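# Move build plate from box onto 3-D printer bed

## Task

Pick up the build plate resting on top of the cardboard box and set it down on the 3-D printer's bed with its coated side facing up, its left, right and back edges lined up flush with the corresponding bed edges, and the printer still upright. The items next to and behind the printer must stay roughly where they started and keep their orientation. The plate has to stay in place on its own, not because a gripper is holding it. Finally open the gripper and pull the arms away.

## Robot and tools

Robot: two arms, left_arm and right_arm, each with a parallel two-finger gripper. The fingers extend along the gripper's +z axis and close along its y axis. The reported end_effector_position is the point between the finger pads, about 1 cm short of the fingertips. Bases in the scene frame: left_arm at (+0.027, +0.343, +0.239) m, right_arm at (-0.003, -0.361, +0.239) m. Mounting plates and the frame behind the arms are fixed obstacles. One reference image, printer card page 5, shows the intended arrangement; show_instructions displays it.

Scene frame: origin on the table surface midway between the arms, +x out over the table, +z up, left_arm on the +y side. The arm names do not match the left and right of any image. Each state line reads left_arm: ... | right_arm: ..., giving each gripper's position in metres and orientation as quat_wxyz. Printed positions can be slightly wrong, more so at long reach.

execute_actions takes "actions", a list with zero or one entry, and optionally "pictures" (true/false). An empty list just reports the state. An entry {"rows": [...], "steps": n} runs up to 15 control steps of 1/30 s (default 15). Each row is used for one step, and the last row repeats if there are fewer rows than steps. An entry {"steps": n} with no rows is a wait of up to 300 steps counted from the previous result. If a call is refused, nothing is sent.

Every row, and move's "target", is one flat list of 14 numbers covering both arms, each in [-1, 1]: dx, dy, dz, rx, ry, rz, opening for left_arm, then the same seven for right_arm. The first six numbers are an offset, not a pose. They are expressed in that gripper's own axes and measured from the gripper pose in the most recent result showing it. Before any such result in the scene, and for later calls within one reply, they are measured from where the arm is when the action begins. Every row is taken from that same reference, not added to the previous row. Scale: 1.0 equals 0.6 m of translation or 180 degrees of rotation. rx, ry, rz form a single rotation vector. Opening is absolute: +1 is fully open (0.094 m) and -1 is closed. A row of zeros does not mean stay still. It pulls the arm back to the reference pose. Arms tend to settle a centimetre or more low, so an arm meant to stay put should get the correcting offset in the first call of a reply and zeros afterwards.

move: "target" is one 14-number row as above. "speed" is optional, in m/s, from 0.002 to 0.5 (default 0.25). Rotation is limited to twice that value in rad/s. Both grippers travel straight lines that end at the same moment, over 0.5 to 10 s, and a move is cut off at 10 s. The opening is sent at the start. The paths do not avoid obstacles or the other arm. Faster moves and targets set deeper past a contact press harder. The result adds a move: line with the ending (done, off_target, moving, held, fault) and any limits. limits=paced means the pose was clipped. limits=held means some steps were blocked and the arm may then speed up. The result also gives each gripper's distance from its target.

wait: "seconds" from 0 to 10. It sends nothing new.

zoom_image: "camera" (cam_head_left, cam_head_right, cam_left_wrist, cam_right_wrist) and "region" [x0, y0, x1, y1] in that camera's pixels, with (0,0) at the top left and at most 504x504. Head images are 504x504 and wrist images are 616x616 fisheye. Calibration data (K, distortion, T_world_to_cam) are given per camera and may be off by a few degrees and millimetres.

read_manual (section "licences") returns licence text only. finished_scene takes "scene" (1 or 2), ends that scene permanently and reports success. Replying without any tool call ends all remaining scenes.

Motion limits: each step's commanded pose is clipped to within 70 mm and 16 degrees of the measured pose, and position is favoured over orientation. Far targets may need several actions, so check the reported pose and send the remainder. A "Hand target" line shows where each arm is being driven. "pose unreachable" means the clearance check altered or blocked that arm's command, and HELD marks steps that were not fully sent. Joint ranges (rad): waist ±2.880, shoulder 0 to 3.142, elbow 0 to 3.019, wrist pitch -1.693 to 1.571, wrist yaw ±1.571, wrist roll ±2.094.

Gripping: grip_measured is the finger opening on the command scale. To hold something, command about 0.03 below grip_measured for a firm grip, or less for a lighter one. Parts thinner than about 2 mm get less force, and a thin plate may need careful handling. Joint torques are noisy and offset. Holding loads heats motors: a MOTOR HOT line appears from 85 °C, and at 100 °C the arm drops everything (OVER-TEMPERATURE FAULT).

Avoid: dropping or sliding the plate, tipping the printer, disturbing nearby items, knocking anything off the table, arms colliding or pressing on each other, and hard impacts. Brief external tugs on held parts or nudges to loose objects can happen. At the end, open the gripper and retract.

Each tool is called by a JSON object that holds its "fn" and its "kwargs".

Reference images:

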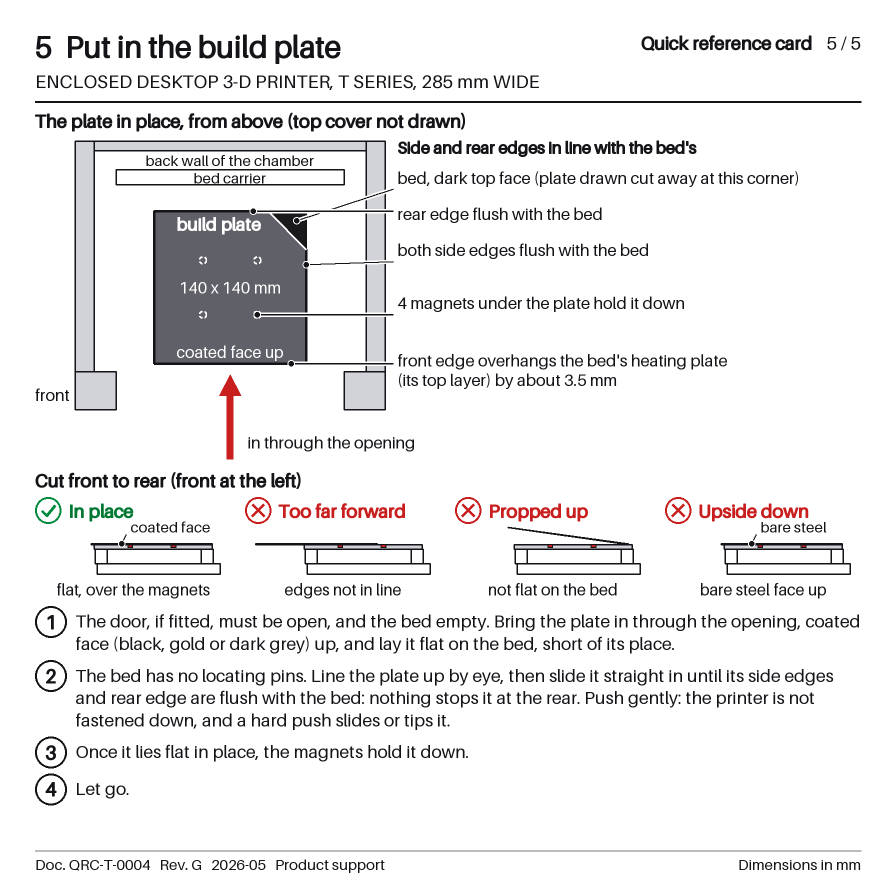

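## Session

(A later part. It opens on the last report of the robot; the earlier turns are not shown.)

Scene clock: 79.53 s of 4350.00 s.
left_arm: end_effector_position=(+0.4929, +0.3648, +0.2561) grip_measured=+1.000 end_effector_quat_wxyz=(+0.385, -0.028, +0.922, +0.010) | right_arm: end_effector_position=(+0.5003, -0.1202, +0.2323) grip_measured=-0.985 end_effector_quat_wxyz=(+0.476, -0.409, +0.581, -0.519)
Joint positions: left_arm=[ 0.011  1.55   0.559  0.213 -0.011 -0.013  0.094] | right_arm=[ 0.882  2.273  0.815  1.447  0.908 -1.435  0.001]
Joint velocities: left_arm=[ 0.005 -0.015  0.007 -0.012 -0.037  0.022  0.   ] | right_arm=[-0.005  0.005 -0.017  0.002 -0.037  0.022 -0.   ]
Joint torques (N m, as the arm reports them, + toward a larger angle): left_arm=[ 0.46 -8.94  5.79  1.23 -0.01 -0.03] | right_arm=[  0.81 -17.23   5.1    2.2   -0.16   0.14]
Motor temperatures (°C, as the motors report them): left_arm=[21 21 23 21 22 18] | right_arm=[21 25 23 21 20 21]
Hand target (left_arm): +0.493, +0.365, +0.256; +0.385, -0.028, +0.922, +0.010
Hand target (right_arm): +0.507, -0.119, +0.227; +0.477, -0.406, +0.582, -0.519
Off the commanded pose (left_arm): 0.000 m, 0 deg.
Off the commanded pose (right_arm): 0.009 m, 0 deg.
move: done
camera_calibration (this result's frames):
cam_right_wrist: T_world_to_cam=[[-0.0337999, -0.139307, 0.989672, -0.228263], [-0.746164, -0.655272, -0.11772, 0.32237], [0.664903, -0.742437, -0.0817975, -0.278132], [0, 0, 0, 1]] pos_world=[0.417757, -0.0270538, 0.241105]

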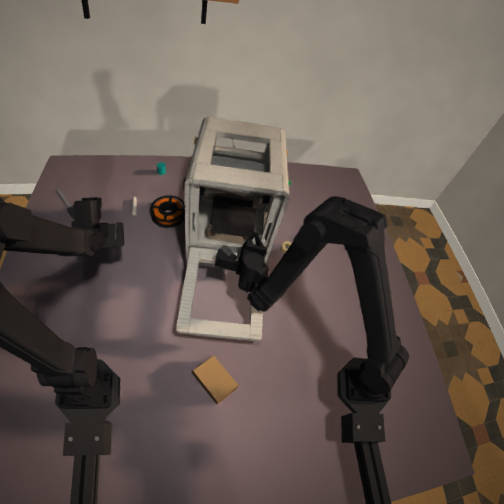

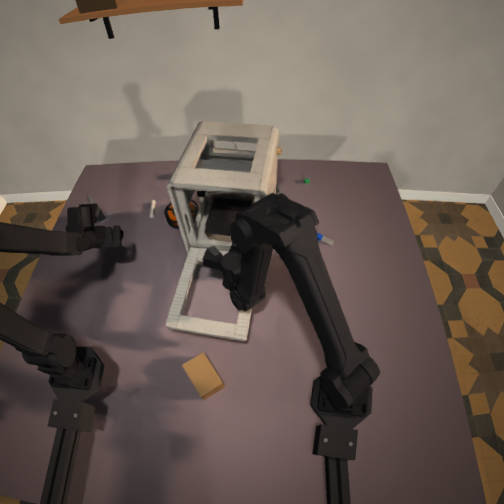

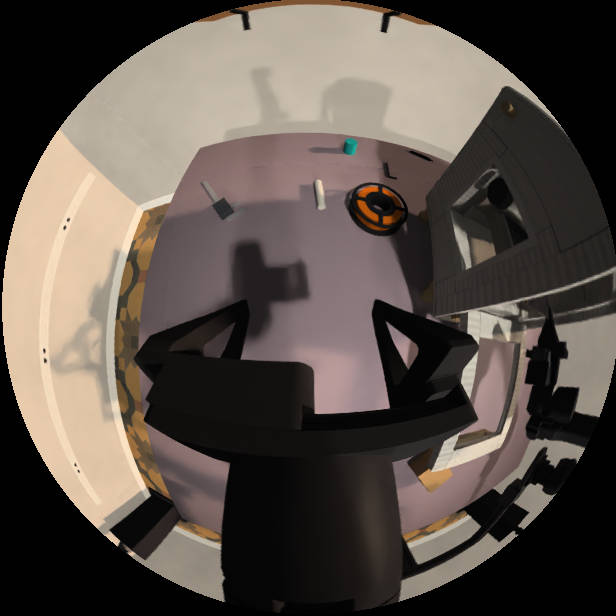

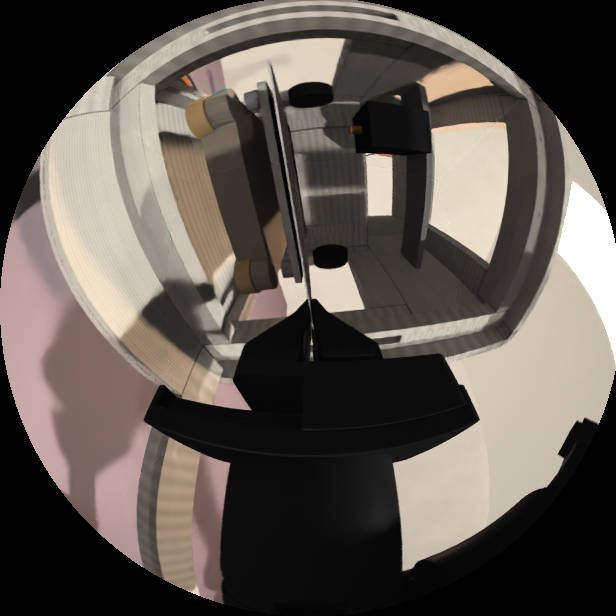

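{"fn": "move", "kwargs": {"target": [0,0,0,0,0,0,1,-0.022,-0.022,0.01,0,0,0,-1], "speed": 0.02}}

{"fn": "zoom_image", "kwargs": {"camera": "cam_head_left", "region": [190, 180, 280, 270]}}

Scene clock: 82.37 s of 4350.00 s.
left_arm: end_effector_position=(+0.4929, +0.3648, +0.2561) grip_measured=+1.000 end_effector_quat_wxyz=(+0.385, -0.028, +0.922, +0.010) | right_arm: end_effector_position=(+0.5017, -0.1192, +0.2315) grip_measured=-0.985 end_effector_quat_wxyz=(+0.462, -0.421, +0.581, -0.521)
Joint positions: left_arm=[ 0.011  1.55   0.559  0.213 -0.011 -0.013  0.094] | right_arm=[ 0.882  2.257  0.815  1.396  0.909 -1.437  0.001]
Joint velocities: left_arm=[-0.005 -0.005  0.007  0.007 -0.007  0.051  0.   ] | right_arm=[-0.024 -0.005 -0.012 -0.012  0.095  0.037 -0.   ]
Joint torques (N m, as the arm reports them, + toward a larger angle): left_arm=[ 0.7  -9.55  5.7   1.35  0.06 -0.03] | right_arm=[  1.25 -21.85   5.02   1.48   0.29   0.13]
Motor temperatures (°C, as the motors report them): left_arm=[21 21 23 21 22 18] | right_arm=[21 25 23 21 20 21]
Hand target (left_arm): +0.493, +0.365, +0.256; +0.385, -0.028, +0.922, +0.010
Hand target (right_arm): +0.508, -0.111, +0.247; +0.476, -0.409, +0.580, -0.519
Off the commanded pose (left_arm): 0.000 m, 0 deg.
Off the commanded pose (right_arm): 0.019 m, 2 deg.
move: off_target (right_arm)
camera_calibration (this result's frames):
cam_right_wrist: T_world_to_cam=[[-0.00726804, -0.116162, 0.993204, -0.238685], [-0.749794, -0.656537, -0.0822732, 0.317446], [0.661632, -0.745296, -0.0823257, -0.276996], [0, 0, 0, 1]] pos_world=[0.419554, -0.025755, 0.240376]

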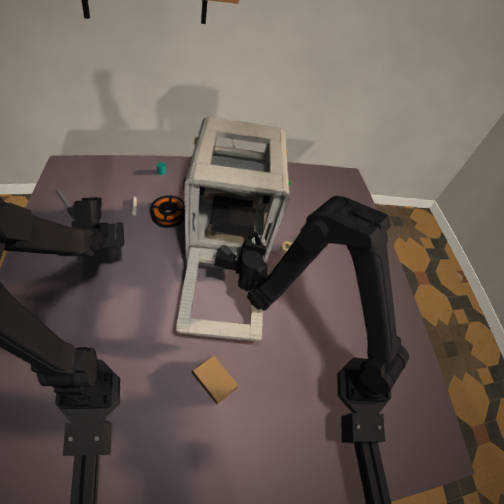

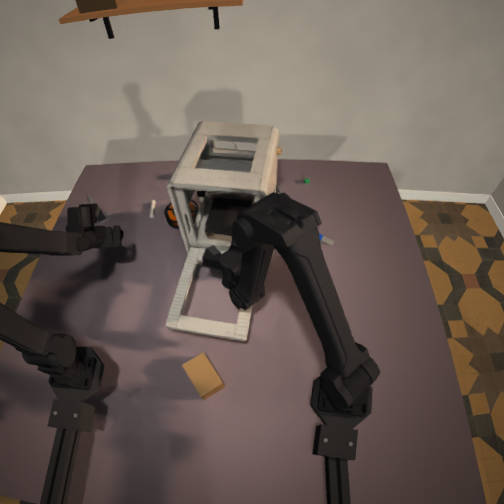

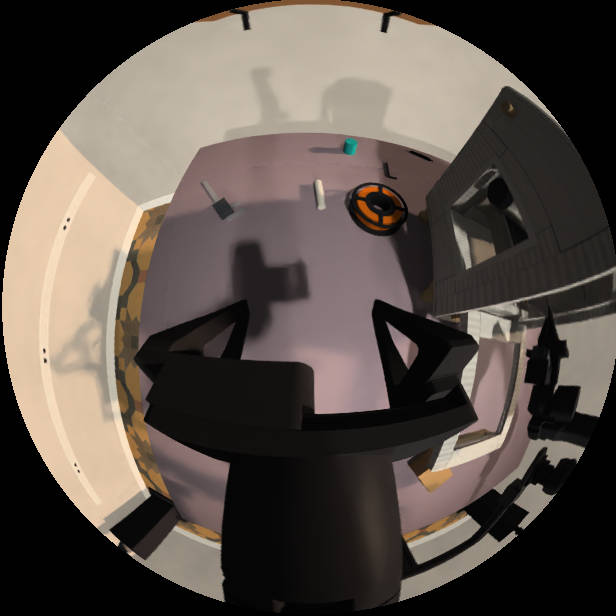

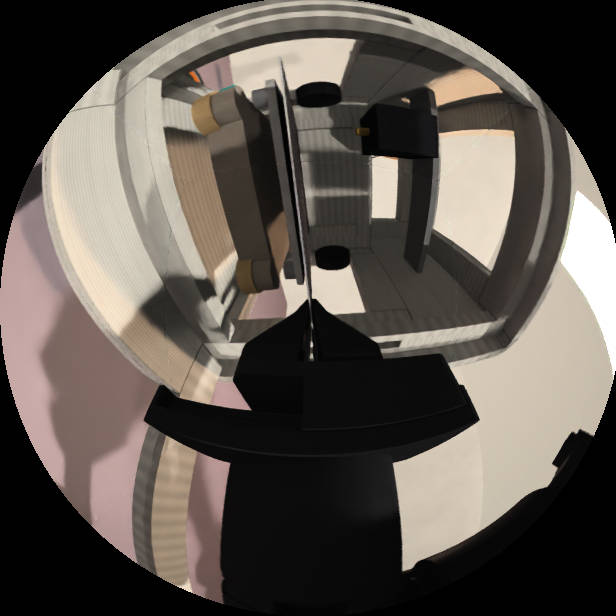

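Region (190, 180, 280, 270) of cam_head_left's 504x504 image, scaled by 5.600, with more detail than that image has.

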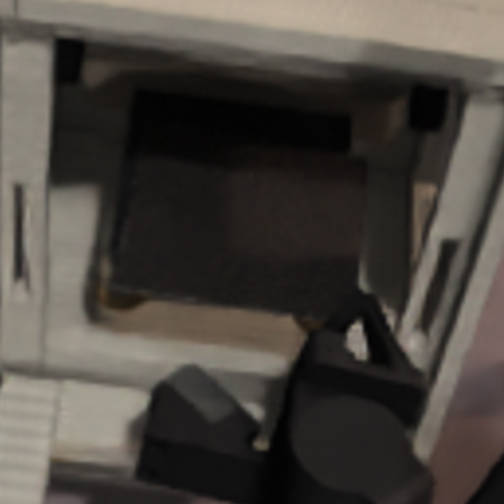

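{"fn": "move", "kwargs": {"target": [0,0,0,0,0,0,1,-0.03,-0.012,0.027,0.008,0,0,-1], "speed": 0.02}}

{"fn": "zoom_image", "kwargs": {"camera": "cam_head_left", "region": [190, 180, 280, 270]}}

Scene clock: 86.47 s of 4350.00 s.
left_arm: end_effector_position=(+0.4929, +0.3648, +0.2561) grip_measured=+1.000 end_effector_quat_wxyz=(+0.385, -0.028, +0.922, +0.010) | right_arm: end_effector_position=(+0.5135, -0.1095, +0.2387) grip_measured=-0.985 end_effector_quat_wxyz=(+0.464, -0.421, +0.574, -0.528)
Joint positions: left_arm=[ 0.011  1.55   0.559  0.213 -0.011 -0.013  0.094] | right_arm=[ 0.882  2.257  0.856  1.384  0.909 -1.469  0.001]
Joint velocities: left_arm=[-0.015 -0.015 -0.007 -0.007 -0.007 -0.007  0.   ] | right_arm=[-0.005 -0.005 -0.002 -0.012  0.037  0.007  0.001]
Joint torques (N m, as the arm reports them, + toward a larger angle): left_arm=[ 0.97 -9.77  5.76  1.18 -0.03 -0.02] | right_arm=[  0.43 -19.01   5.79   1.8   -0.04   0.17]
Motor temperatures (°C, as the motors report them): left_arm=[21 21 23 21 22 18] | right_arm=[21 25 23 21 20 21]
Hand target (left_arm): +0.493, +0.365, +0.256; +0.385, -0.028, +0.922, +0.010
Hand target (right_arm): +0.521, -0.106, +0.240; +0.468, -0.415, +0.574, -0.528
Off the commanded pose (left_arm): 0.000 m, 0 deg.
Off the commanded pose (right_arm): 0.009 m, 1 deg.
move: done
camera_calibration (this result's frames):
cam_right_wrist: T_world_to_cam=[[-0.0211855, -0.101763, 0.994583, -0.236218], [-0.748202, -0.658223, -0.0832848, 0.332516], [0.663133, -0.745913, -0.0621944, -0.282577], [0, 0, 0, 1]] pos_world=[0.431171, -0.0159465, 0.245058]

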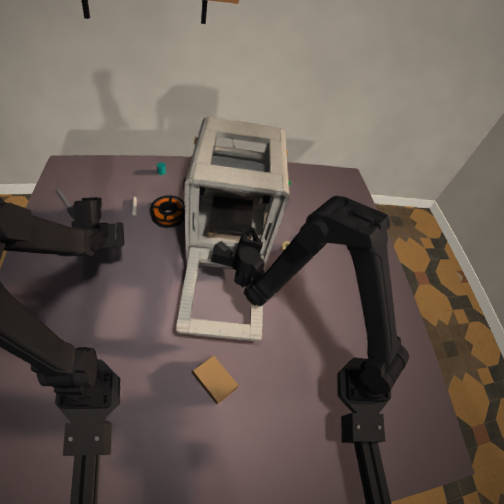

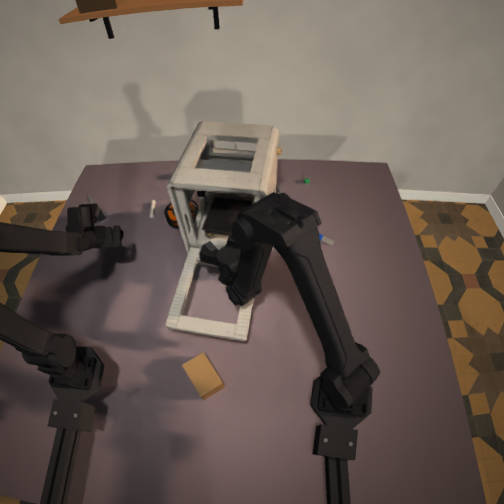

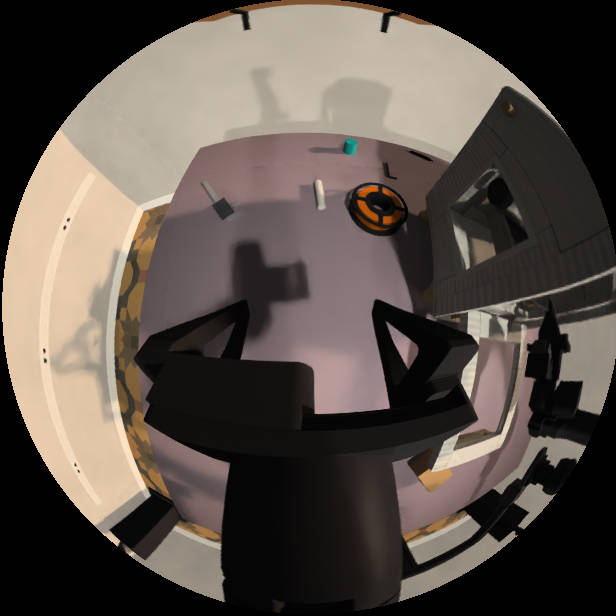

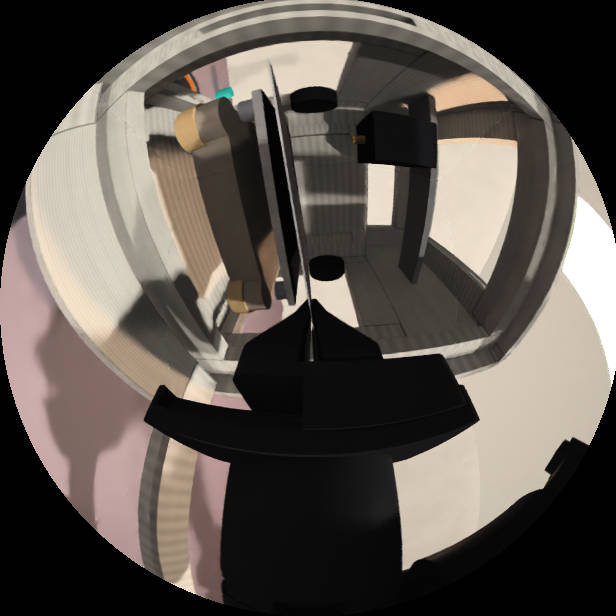

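Region (190, 180, 280, 270) of cam_head_left's 504x504 image, scaled by 5.600, with more detail than that image has.

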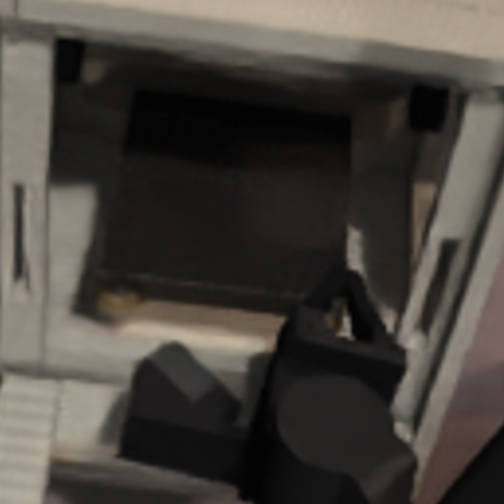

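{"fn": "move", "kwargs": {"target": [0,0,0,0,0,0,1,0.003,0.033,0,0,0,0,-1], "speed": 0.02}}

{"fn": "zoom_image", "kwargs": {"camera": "cam_head_left", "region": [190, 180, 280, 270]}}

Scene clock: 89.40 s of 4350.00 s.
left_arm: end_effector_position=(+0.4929, +0.3648, +0.2561) grip_measured=+1.000 end_effector_quat_wxyz=(+0.385, -0.028, +0.922, +0.010) | right_arm: end_effector_position=(+0.5107, -0.1117, +0.2277) grip_measured=-0.985 end_effector_quat_wxyz=(+0.461, -0.424, +0.574, -0.528)
Joint positions: left_arm=[ 0.011  1.55   0.559  0.213 -0.011 -0.013  0.094] | right_arm=[ 0.882  2.284  0.856  1.403  0.909 -1.47   0.001]
Joint velocities: left_arm=[-0.024  0.005 -0.007 -0.017 -0.11   0.037  0.   ] | right_arm=[ 0.005 -0.005  0.012 -0.002  0.022 -0.007 -0.001]
Joint torques (N m, as the arm reports them, + toward a larger angle): left_arm=[ 0.18 -9.95  5.78  1.42 -0.05 -0.03] | right_arm=[  1.   -17.38   4.86   2.6    0.12   0.09]
Motor temperatures (°C, as the motors report them): left_arm=[21 21 23 21 22 18] | right_arm=[21 25 23 21 20 21]
Hand target (left_arm): +0.493, +0.365, +0.256; +0.385, -0.028, +0.922, +0.010
Hand target (right_arm): +0.513, -0.110, +0.219; +0.463, -0.421, +0.574, -0.527
Off the commanded pose (left_arm): 0.000 m, 0 deg.
Off the commanded pose (right_arm): 0.010 m, 0 deg.
move: done
camera_calibration (this result's frames):
cam_right_wrist: T_world_to_cam=[[-0.0150937, -0.0958062, 0.995286, -0.228188], [-0.748662, -0.658722, -0.0747622, 0.326255], [0.66278, -0.746261, -0.0617839, -0.283064], [0, 0, 0, 1]] pos_world=[0.42842, -0.0181901, 0.234015]

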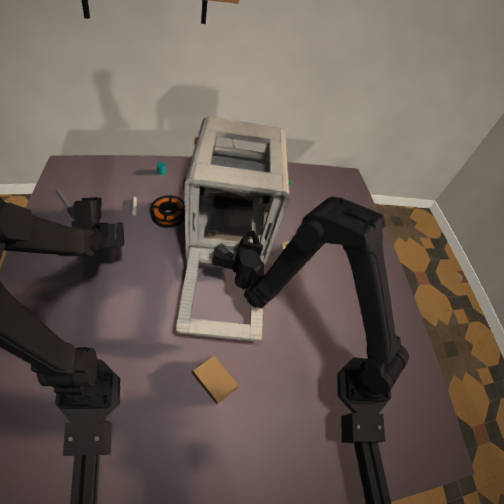

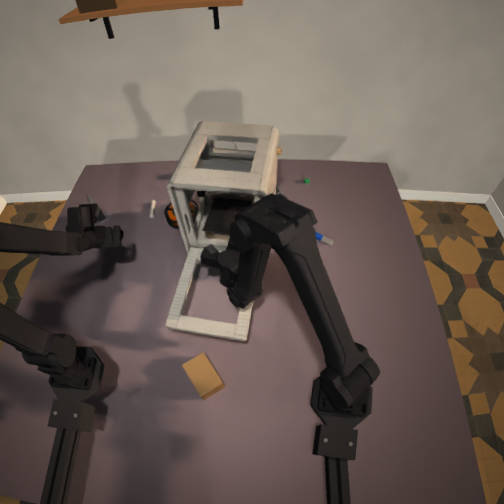

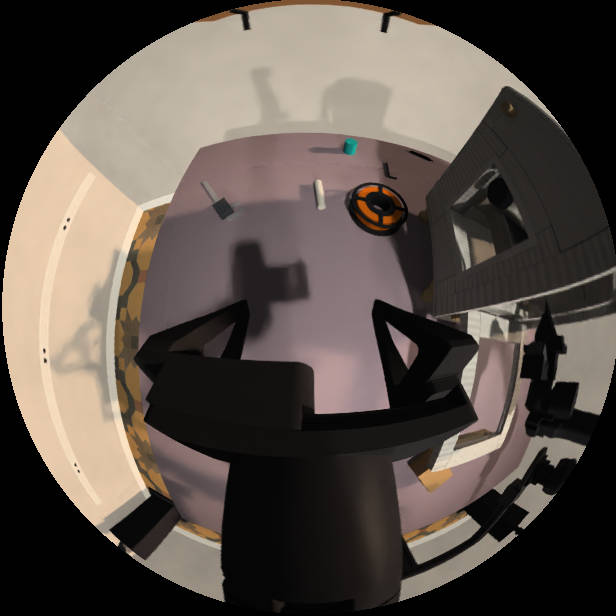

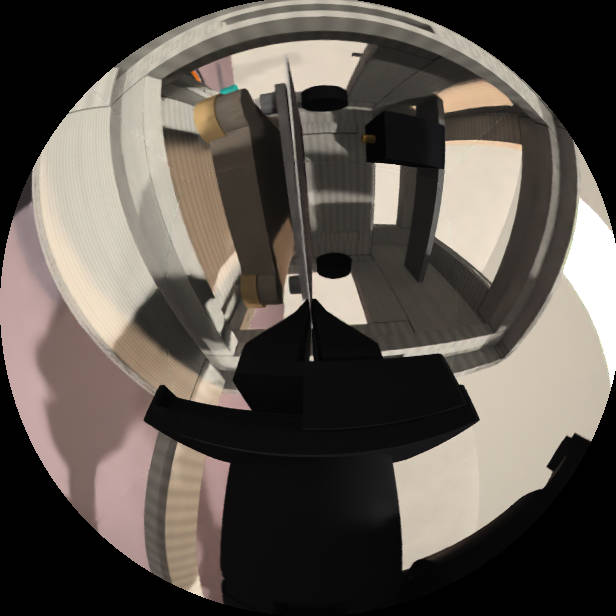

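Region (190, 180, 280, 270) of cam_head_left's 504x504 image, scaled by 5.600, with more detail than that image has.

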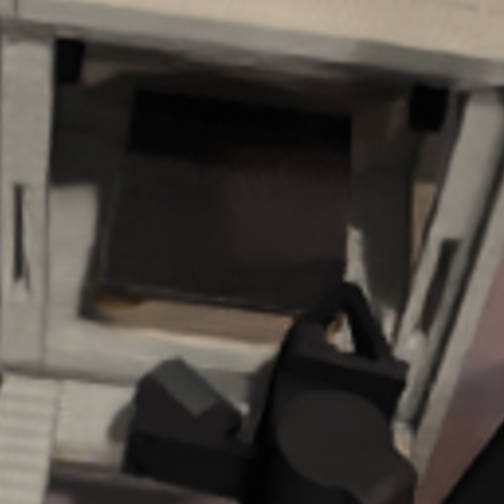

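{"fn": "move", "kwargs": {"target": [0,0,0,0,0,0,1,0,0,0,0,0,0,-0.5]}}

{"fn": "move", "kwargs": {"target": [0,0,0,0,0,0,1,0,0,-0.1,0,-0.014,0,-0.5], "speed": 0.06}}

{"fn": "move", "kwargs": {"target": [0,0,0,0,0,0,1,-0.115,0,0,0,0,0.473,1]}}

Scene clock: 92.10 s of 4350.00 s.
left_arm: end_effector_position=(+0.4929, +0.3648, +0.2561) grip_measured=+1.000 end_effector_quat_wxyz=(+0.385, -0.028, +0.922, +0.010) | right_arm: end_effector_position=(+0.5107, -0.1117, +0.2278) grip_measured=-0.502 end_effector_quat_wxyz=(+0.461, -0.424, +0.574, -0.528)
Joint positions: left_arm=[ 0.011  1.55   0.559  0.213 -0.011 -0.013  0.094] | right_arm=[ 0.882  2.284  0.856  1.403  0.909 -1.47   0.023]
Joint velocities: left_arm=[-0.024 -0.015  0.002  0.027  0.037  0.051  0.   ] | right_arm=[-0.024 -0.015  0.007 -0.002  0.037 -0.051  0.001]
Joint torques (N m, as the arm reports them, + toward a larger angle): left_arm=[ 0.48 -9.85  5.97  1.31 -0.04 -0.05] | right_arm=[  0.92 -20.54   3.16   1.79   0.06   0.09]
Motor temperatures (°C, as the motors report them): left_arm=[21 21 23 21 22 18] | right_arm=[21 25 23 21 20 21]
Hand target (left_arm): +0.493, +0.365, +0.256; +0.385, -0.028, +0.922, +0.010
Hand target (right_arm): +0.511, -0.112, +0.228; +0.461, -0.424, +0.574, -0.528
Off the commanded pose (left_arm): 0.000 m, 0 deg.
Off the commanded pose (right_arm): 0.000 m, 0 deg.
move: done
camera_calibration (this result's frames):
cam_right_wrist: T_world_to_cam=[[-0.015386, -0.0960485, 0.995258, -0.228127], [-0.748641, -0.658704, -0.0751424, 0.32634], [0.662797, -0.746247, -0.061771, -0.28307], [0, 0, 0, 1]] pos_world=[0.428419, -0.0181905, 0.234082]

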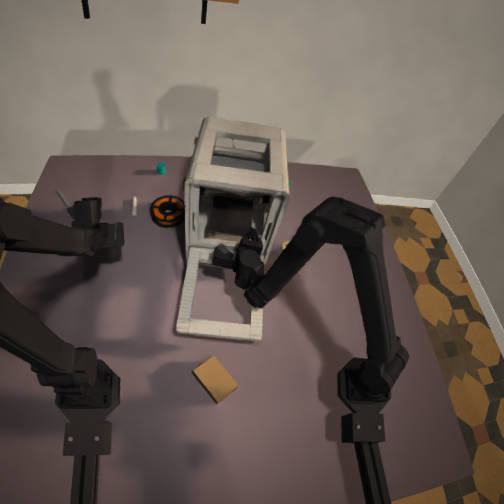

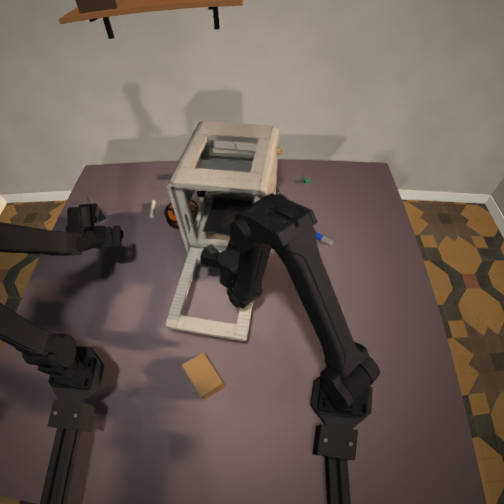

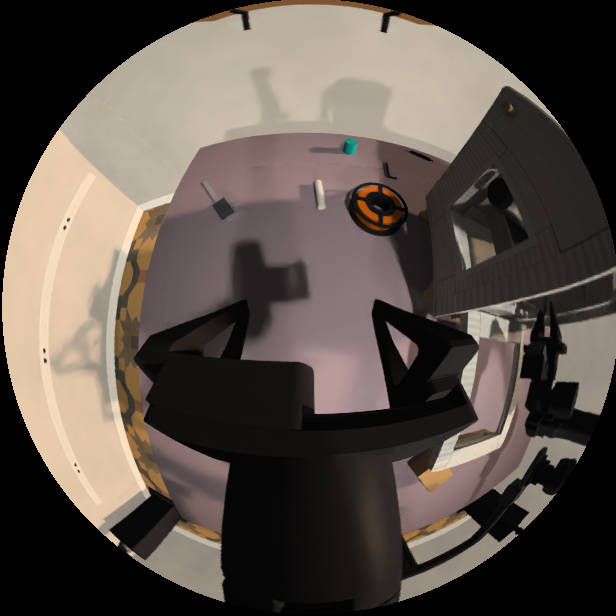

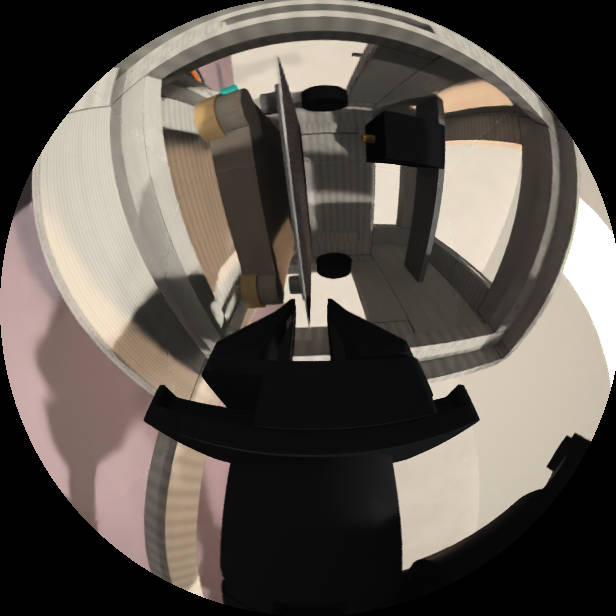

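Scene clock: 93.43 s of 4350.00 s.
left_arm: end_effector_position=(+0.4929, +0.3648, +0.2561) grip_measured=+1.000 end_effector_quat_wxyz=(+0.385, -0.028, +0.922, +0.010) | right_arm: end_effector_position=(+0.4536, -0.0995, +0.2212) grip_measured=-0.502 end_effector_quat_wxyz=(+0.466, -0.443, +0.563, -0.519)
Joint positions: left_arm=[ 0.011  1.55   0.559  0.213 -0.011 -0.013  0.094] | right_arm=[ 0.983  2.284  0.751  1.489  0.965 -1.47   0.023]
Joint velocities: left_arm=[-0.005 -0.005 -0.012 -0.012 -0.081  0.007  0.   ] | right_arm=[-0.015  0.005 -0.017  0.002  0.022  0.022 -0.001]
Joint torques (N m, as the arm reports them, + toward a larger angle): left_arm=[  0.77 -10.8    5.8    1.27  -0.01  -0.06] | right_arm=[  0.79 -19.73   1.9    2.54   0.32   0.06]
Motor temperatures (°C, as the motors report them): left_arm=[21 21 23 21 22 18] | right_arm=[21 25 23 21 20 21]
Hand target (left_arm): +0.493, +0.365, +0.256; +0.385, -0.028, +0.922, +0.010
Hand target (right_arm): +0.453, -0.099, +0.229; +0.473, -0.435, +0.563, -0.519
Off the commanded pose (left_arm): 0.000 m, 0 deg.
Off the commanded pose (right_arm): 0.008 m, 1 deg.
move: done
camera_calibration (this result's frames):
cam_right_wrist: T_world_to_cam=[[0.00119056, -0.0821771, 0.996617, -0.227763], [-0.719529, -0.692184, -0.0562152, 0.270448], [0.694462, -0.717027, -0.0599528, -0.248418], [0, 0, 0, 1]] pos_world=[0.367383, -0.00963987, 0.227302]

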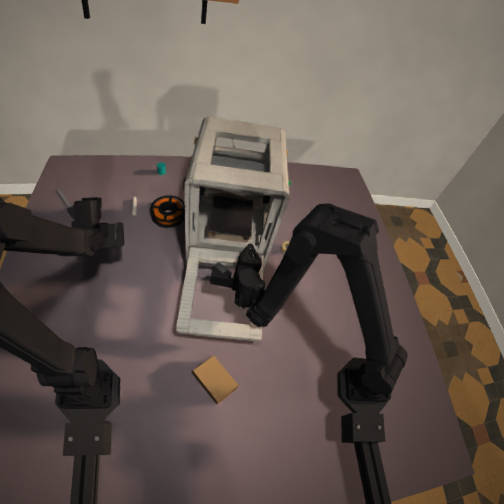

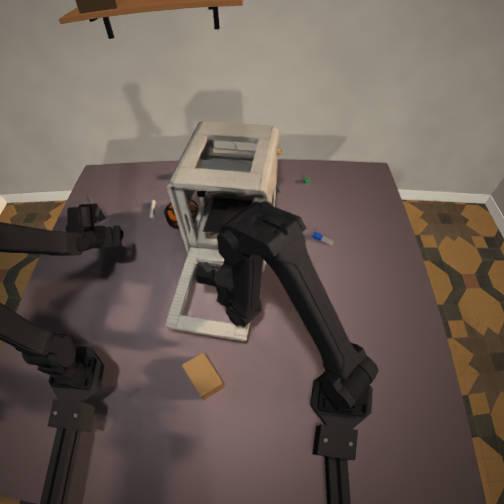

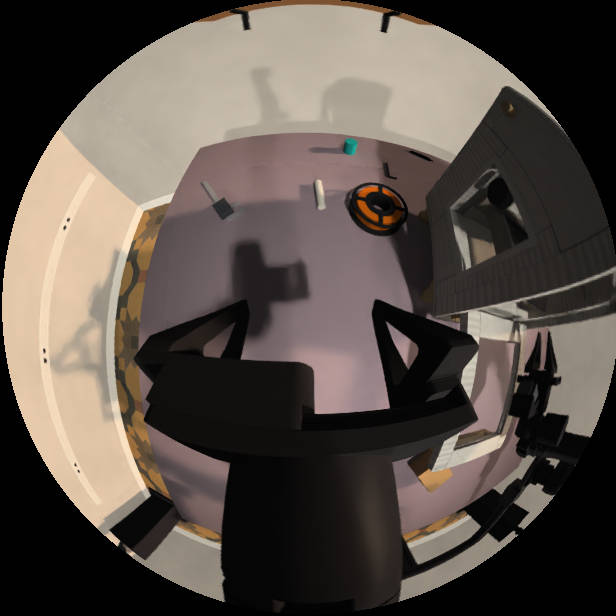

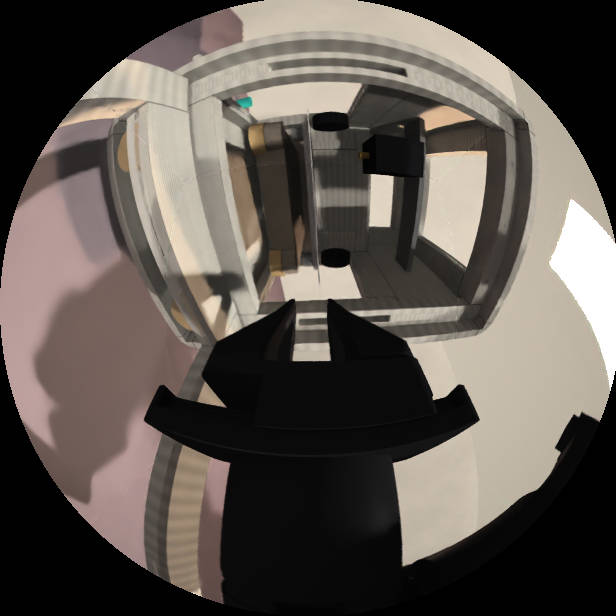

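Scene clock: 97.00 s of 4350.00 s.
left_arm: end_effector_position=(+0.4929, +0.3648, +0.2561) grip_measured=+1.000 end_effector_quat_wxyz=(+0.385, -0.028, +0.922, +0.010) | right_arm: end_effector_position=(+0.4657, -0.0390, +0.2273) grip_measured=+1.000 end_effector_quat_wxyz=(+0.694, +0.052, +0.714, -0.072)
Joint positions: left_arm=[ 0.011  1.55   0.559  0.213 -0.011 -0.013  0.094] | right_arm=[1.057 2.284 0.891 1.348 1.042 0.008 0.094]
Joint velocities: left_arm=[-0.005  0.005  0.002 -0.007 -0.037  0.037  0.   ] | right_arm=[-0.005 -0.005 -0.002 -0.007  0.051  0.066  0.   ]
Joint torques (N m, as the arm reports them, + toward a larger angle): left_arm=[-0.35 -9.06  5.73  1.13 -0.06  0.03] | right_arm=[  1.26 -19.63   5.02   1.49   0.3    0.07]
Motor temperatures (°C, as the motors report them): left_arm=[21 21 23 21 22 18] | right_arm=[21 25 23 21 20 21]
Hand target (left_arm): +0.493, +0.365, +0.256; +0.385, -0.028, +0.922, +0.010
Hand target (right_arm): +0.467, -0.032, +0.225; +0.695, +0.054, +0.714, -0.067
Off the commanded pose (left_arm): 0.000 m, 0 deg.
Off the commanded pose (right_arm): 0.007 m, 1 deg.
move: done
camera_calibration (this result's frames):
cam_right_wrist: T_world_to_cam=[[-0.185884, -0.982455, 0.0151742, 0.0462624], [-0.599569, 0.101179, -0.793901, 0.464065], [0.778437, -0.156672, -0.607857, -0.105731], [0, 0, 0, 1]] pos_world=[0.369143, -0.0180678, 0.303451]

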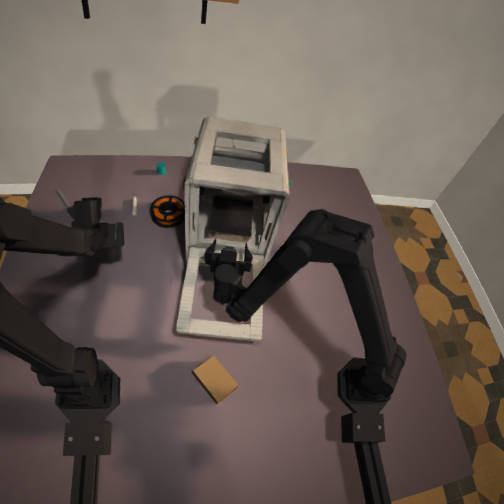

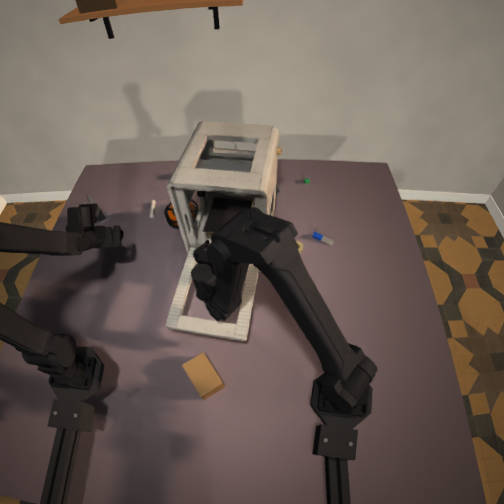

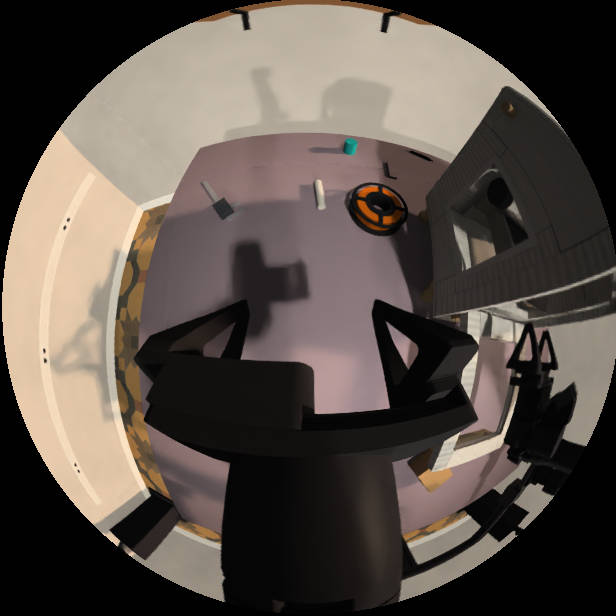

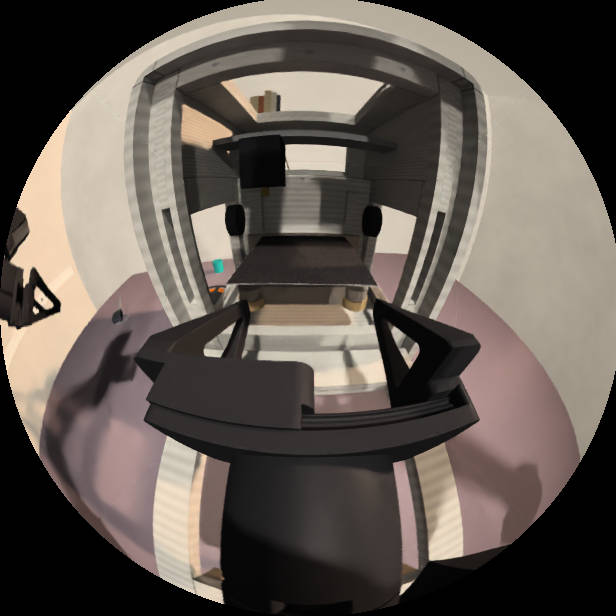

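{"fn": "move", "kwargs": {"target": [0,0,0,0,0,0,1,0.01,0.012,0.085,0,0,0.008,1], "speed": 0.02}}

{"fn": "zoom_image", "kwargs": {"camera": "cam_right_wrist", "region": [190, 190, 430, 340]}}

{"fn": "zoom_image", "kwargs": {"camera": "cam_head_left", "region": [190, 180, 280, 270]}}

Scene clock: 101.70 s of 4350.00 s.
left_arm: end_effector_position=(+0.4929, +0.3648, +0.2561) grip_measured=+1.000 end_effector_quat_wxyz=(+0.385, -0.028, +0.922, +0.010) | right_arm: end_effector_position=(+0.5104, -0.0391, +0.2379) grip_measured=+1.000 end_effector_quat_wxyz=(+0.702, +0.064, +0.707, -0.056)
Joint positions: left_arm=[ 0.011  1.55   0.559  0.213 -0.011 -0.013  0.094] | right_arm=[0.986 2.287 0.97  1.305 0.965 0.02  0.094]
Joint velocities: left_arm=[-0.015  0.005  0.002 -0.002  0.022 -0.081  0.   ] | right_arm=[-0.015  0.005 -0.007 -0.002 -0.037 -0.037  0.   ]
Joint torques (N m, as the arm reports them, + toward a larger angle): left_arm=[  0.28 -10.3    5.37   1.31   0.    -0.1 ] | right_arm=[  0.11 -17.69   6.1    1.25  -0.19   0.07]
Motor temperatures (°C, as the motors report them): left_arm=[21 21 24 21 22 18] | right_arm=[21 25 23 21 20 21]
Hand target (left_arm): +0.493, +0.365, +0.256; +0.385, -0.028, +0.922, +0.010
Hand target (right_arm): +0.516, -0.042, +0.220; +0.695, +0.061, +0.714, -0.063
Off the commanded pose (left_arm): 0.000 m, 0 deg.
Off the commanded pose (right_arm): 0.019 m, 1 deg.
move: off_target (right_arm)
camera_calibration (this result's frames):
cam_right_wrist: T_world_to_cam=[[-0.180433, -0.983214, -0.0270957, 0.0615307], [-0.581716, 0.128885, -0.803116, 0.493483], [0.793127, -0.129147, -0.595206, -0.14357], [0, 0, 0, 1]] pos_world=[0.412038, -0.0216464, 0.312538]

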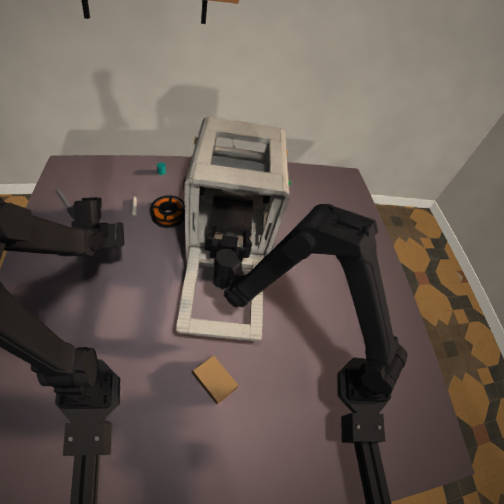

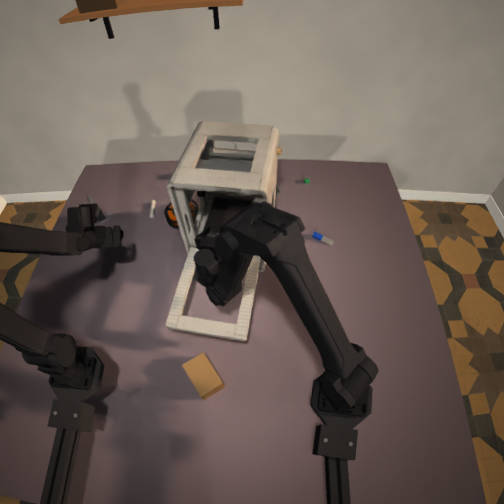

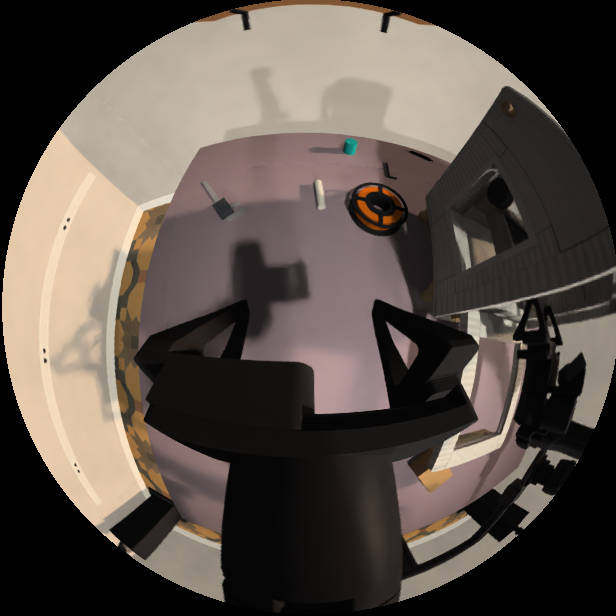

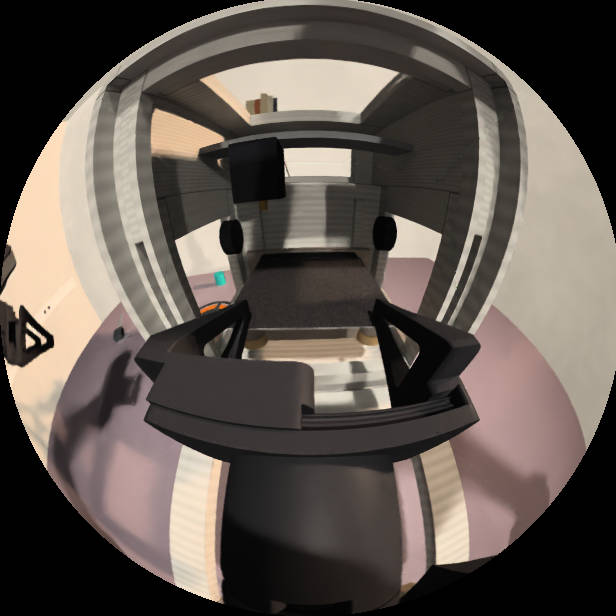

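Region (190, 190, 430, 340) of cam_right_wrist's 616x616 image, scaled by 2.100, with more detail than that image has; it fills the top 315 rows of this view, and the rest is white.

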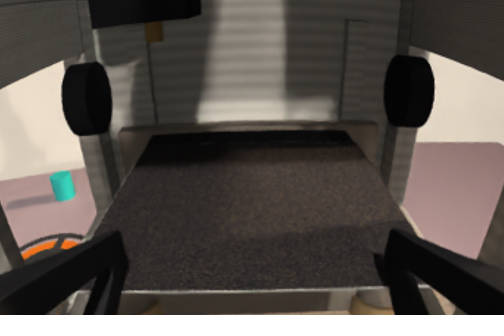

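Region (190, 180, 280, 270) of cam_head_left's 504x504 image, scaled by 5.600, with more detail than that image has.

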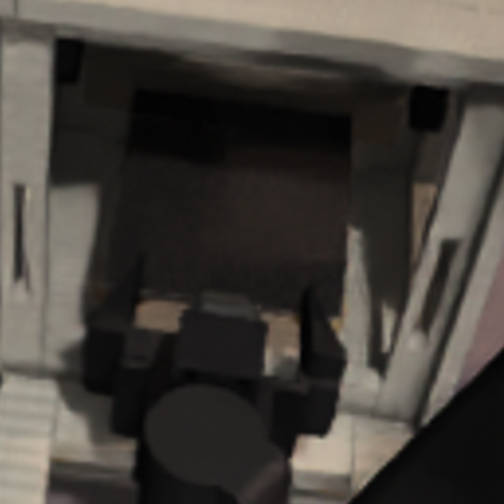

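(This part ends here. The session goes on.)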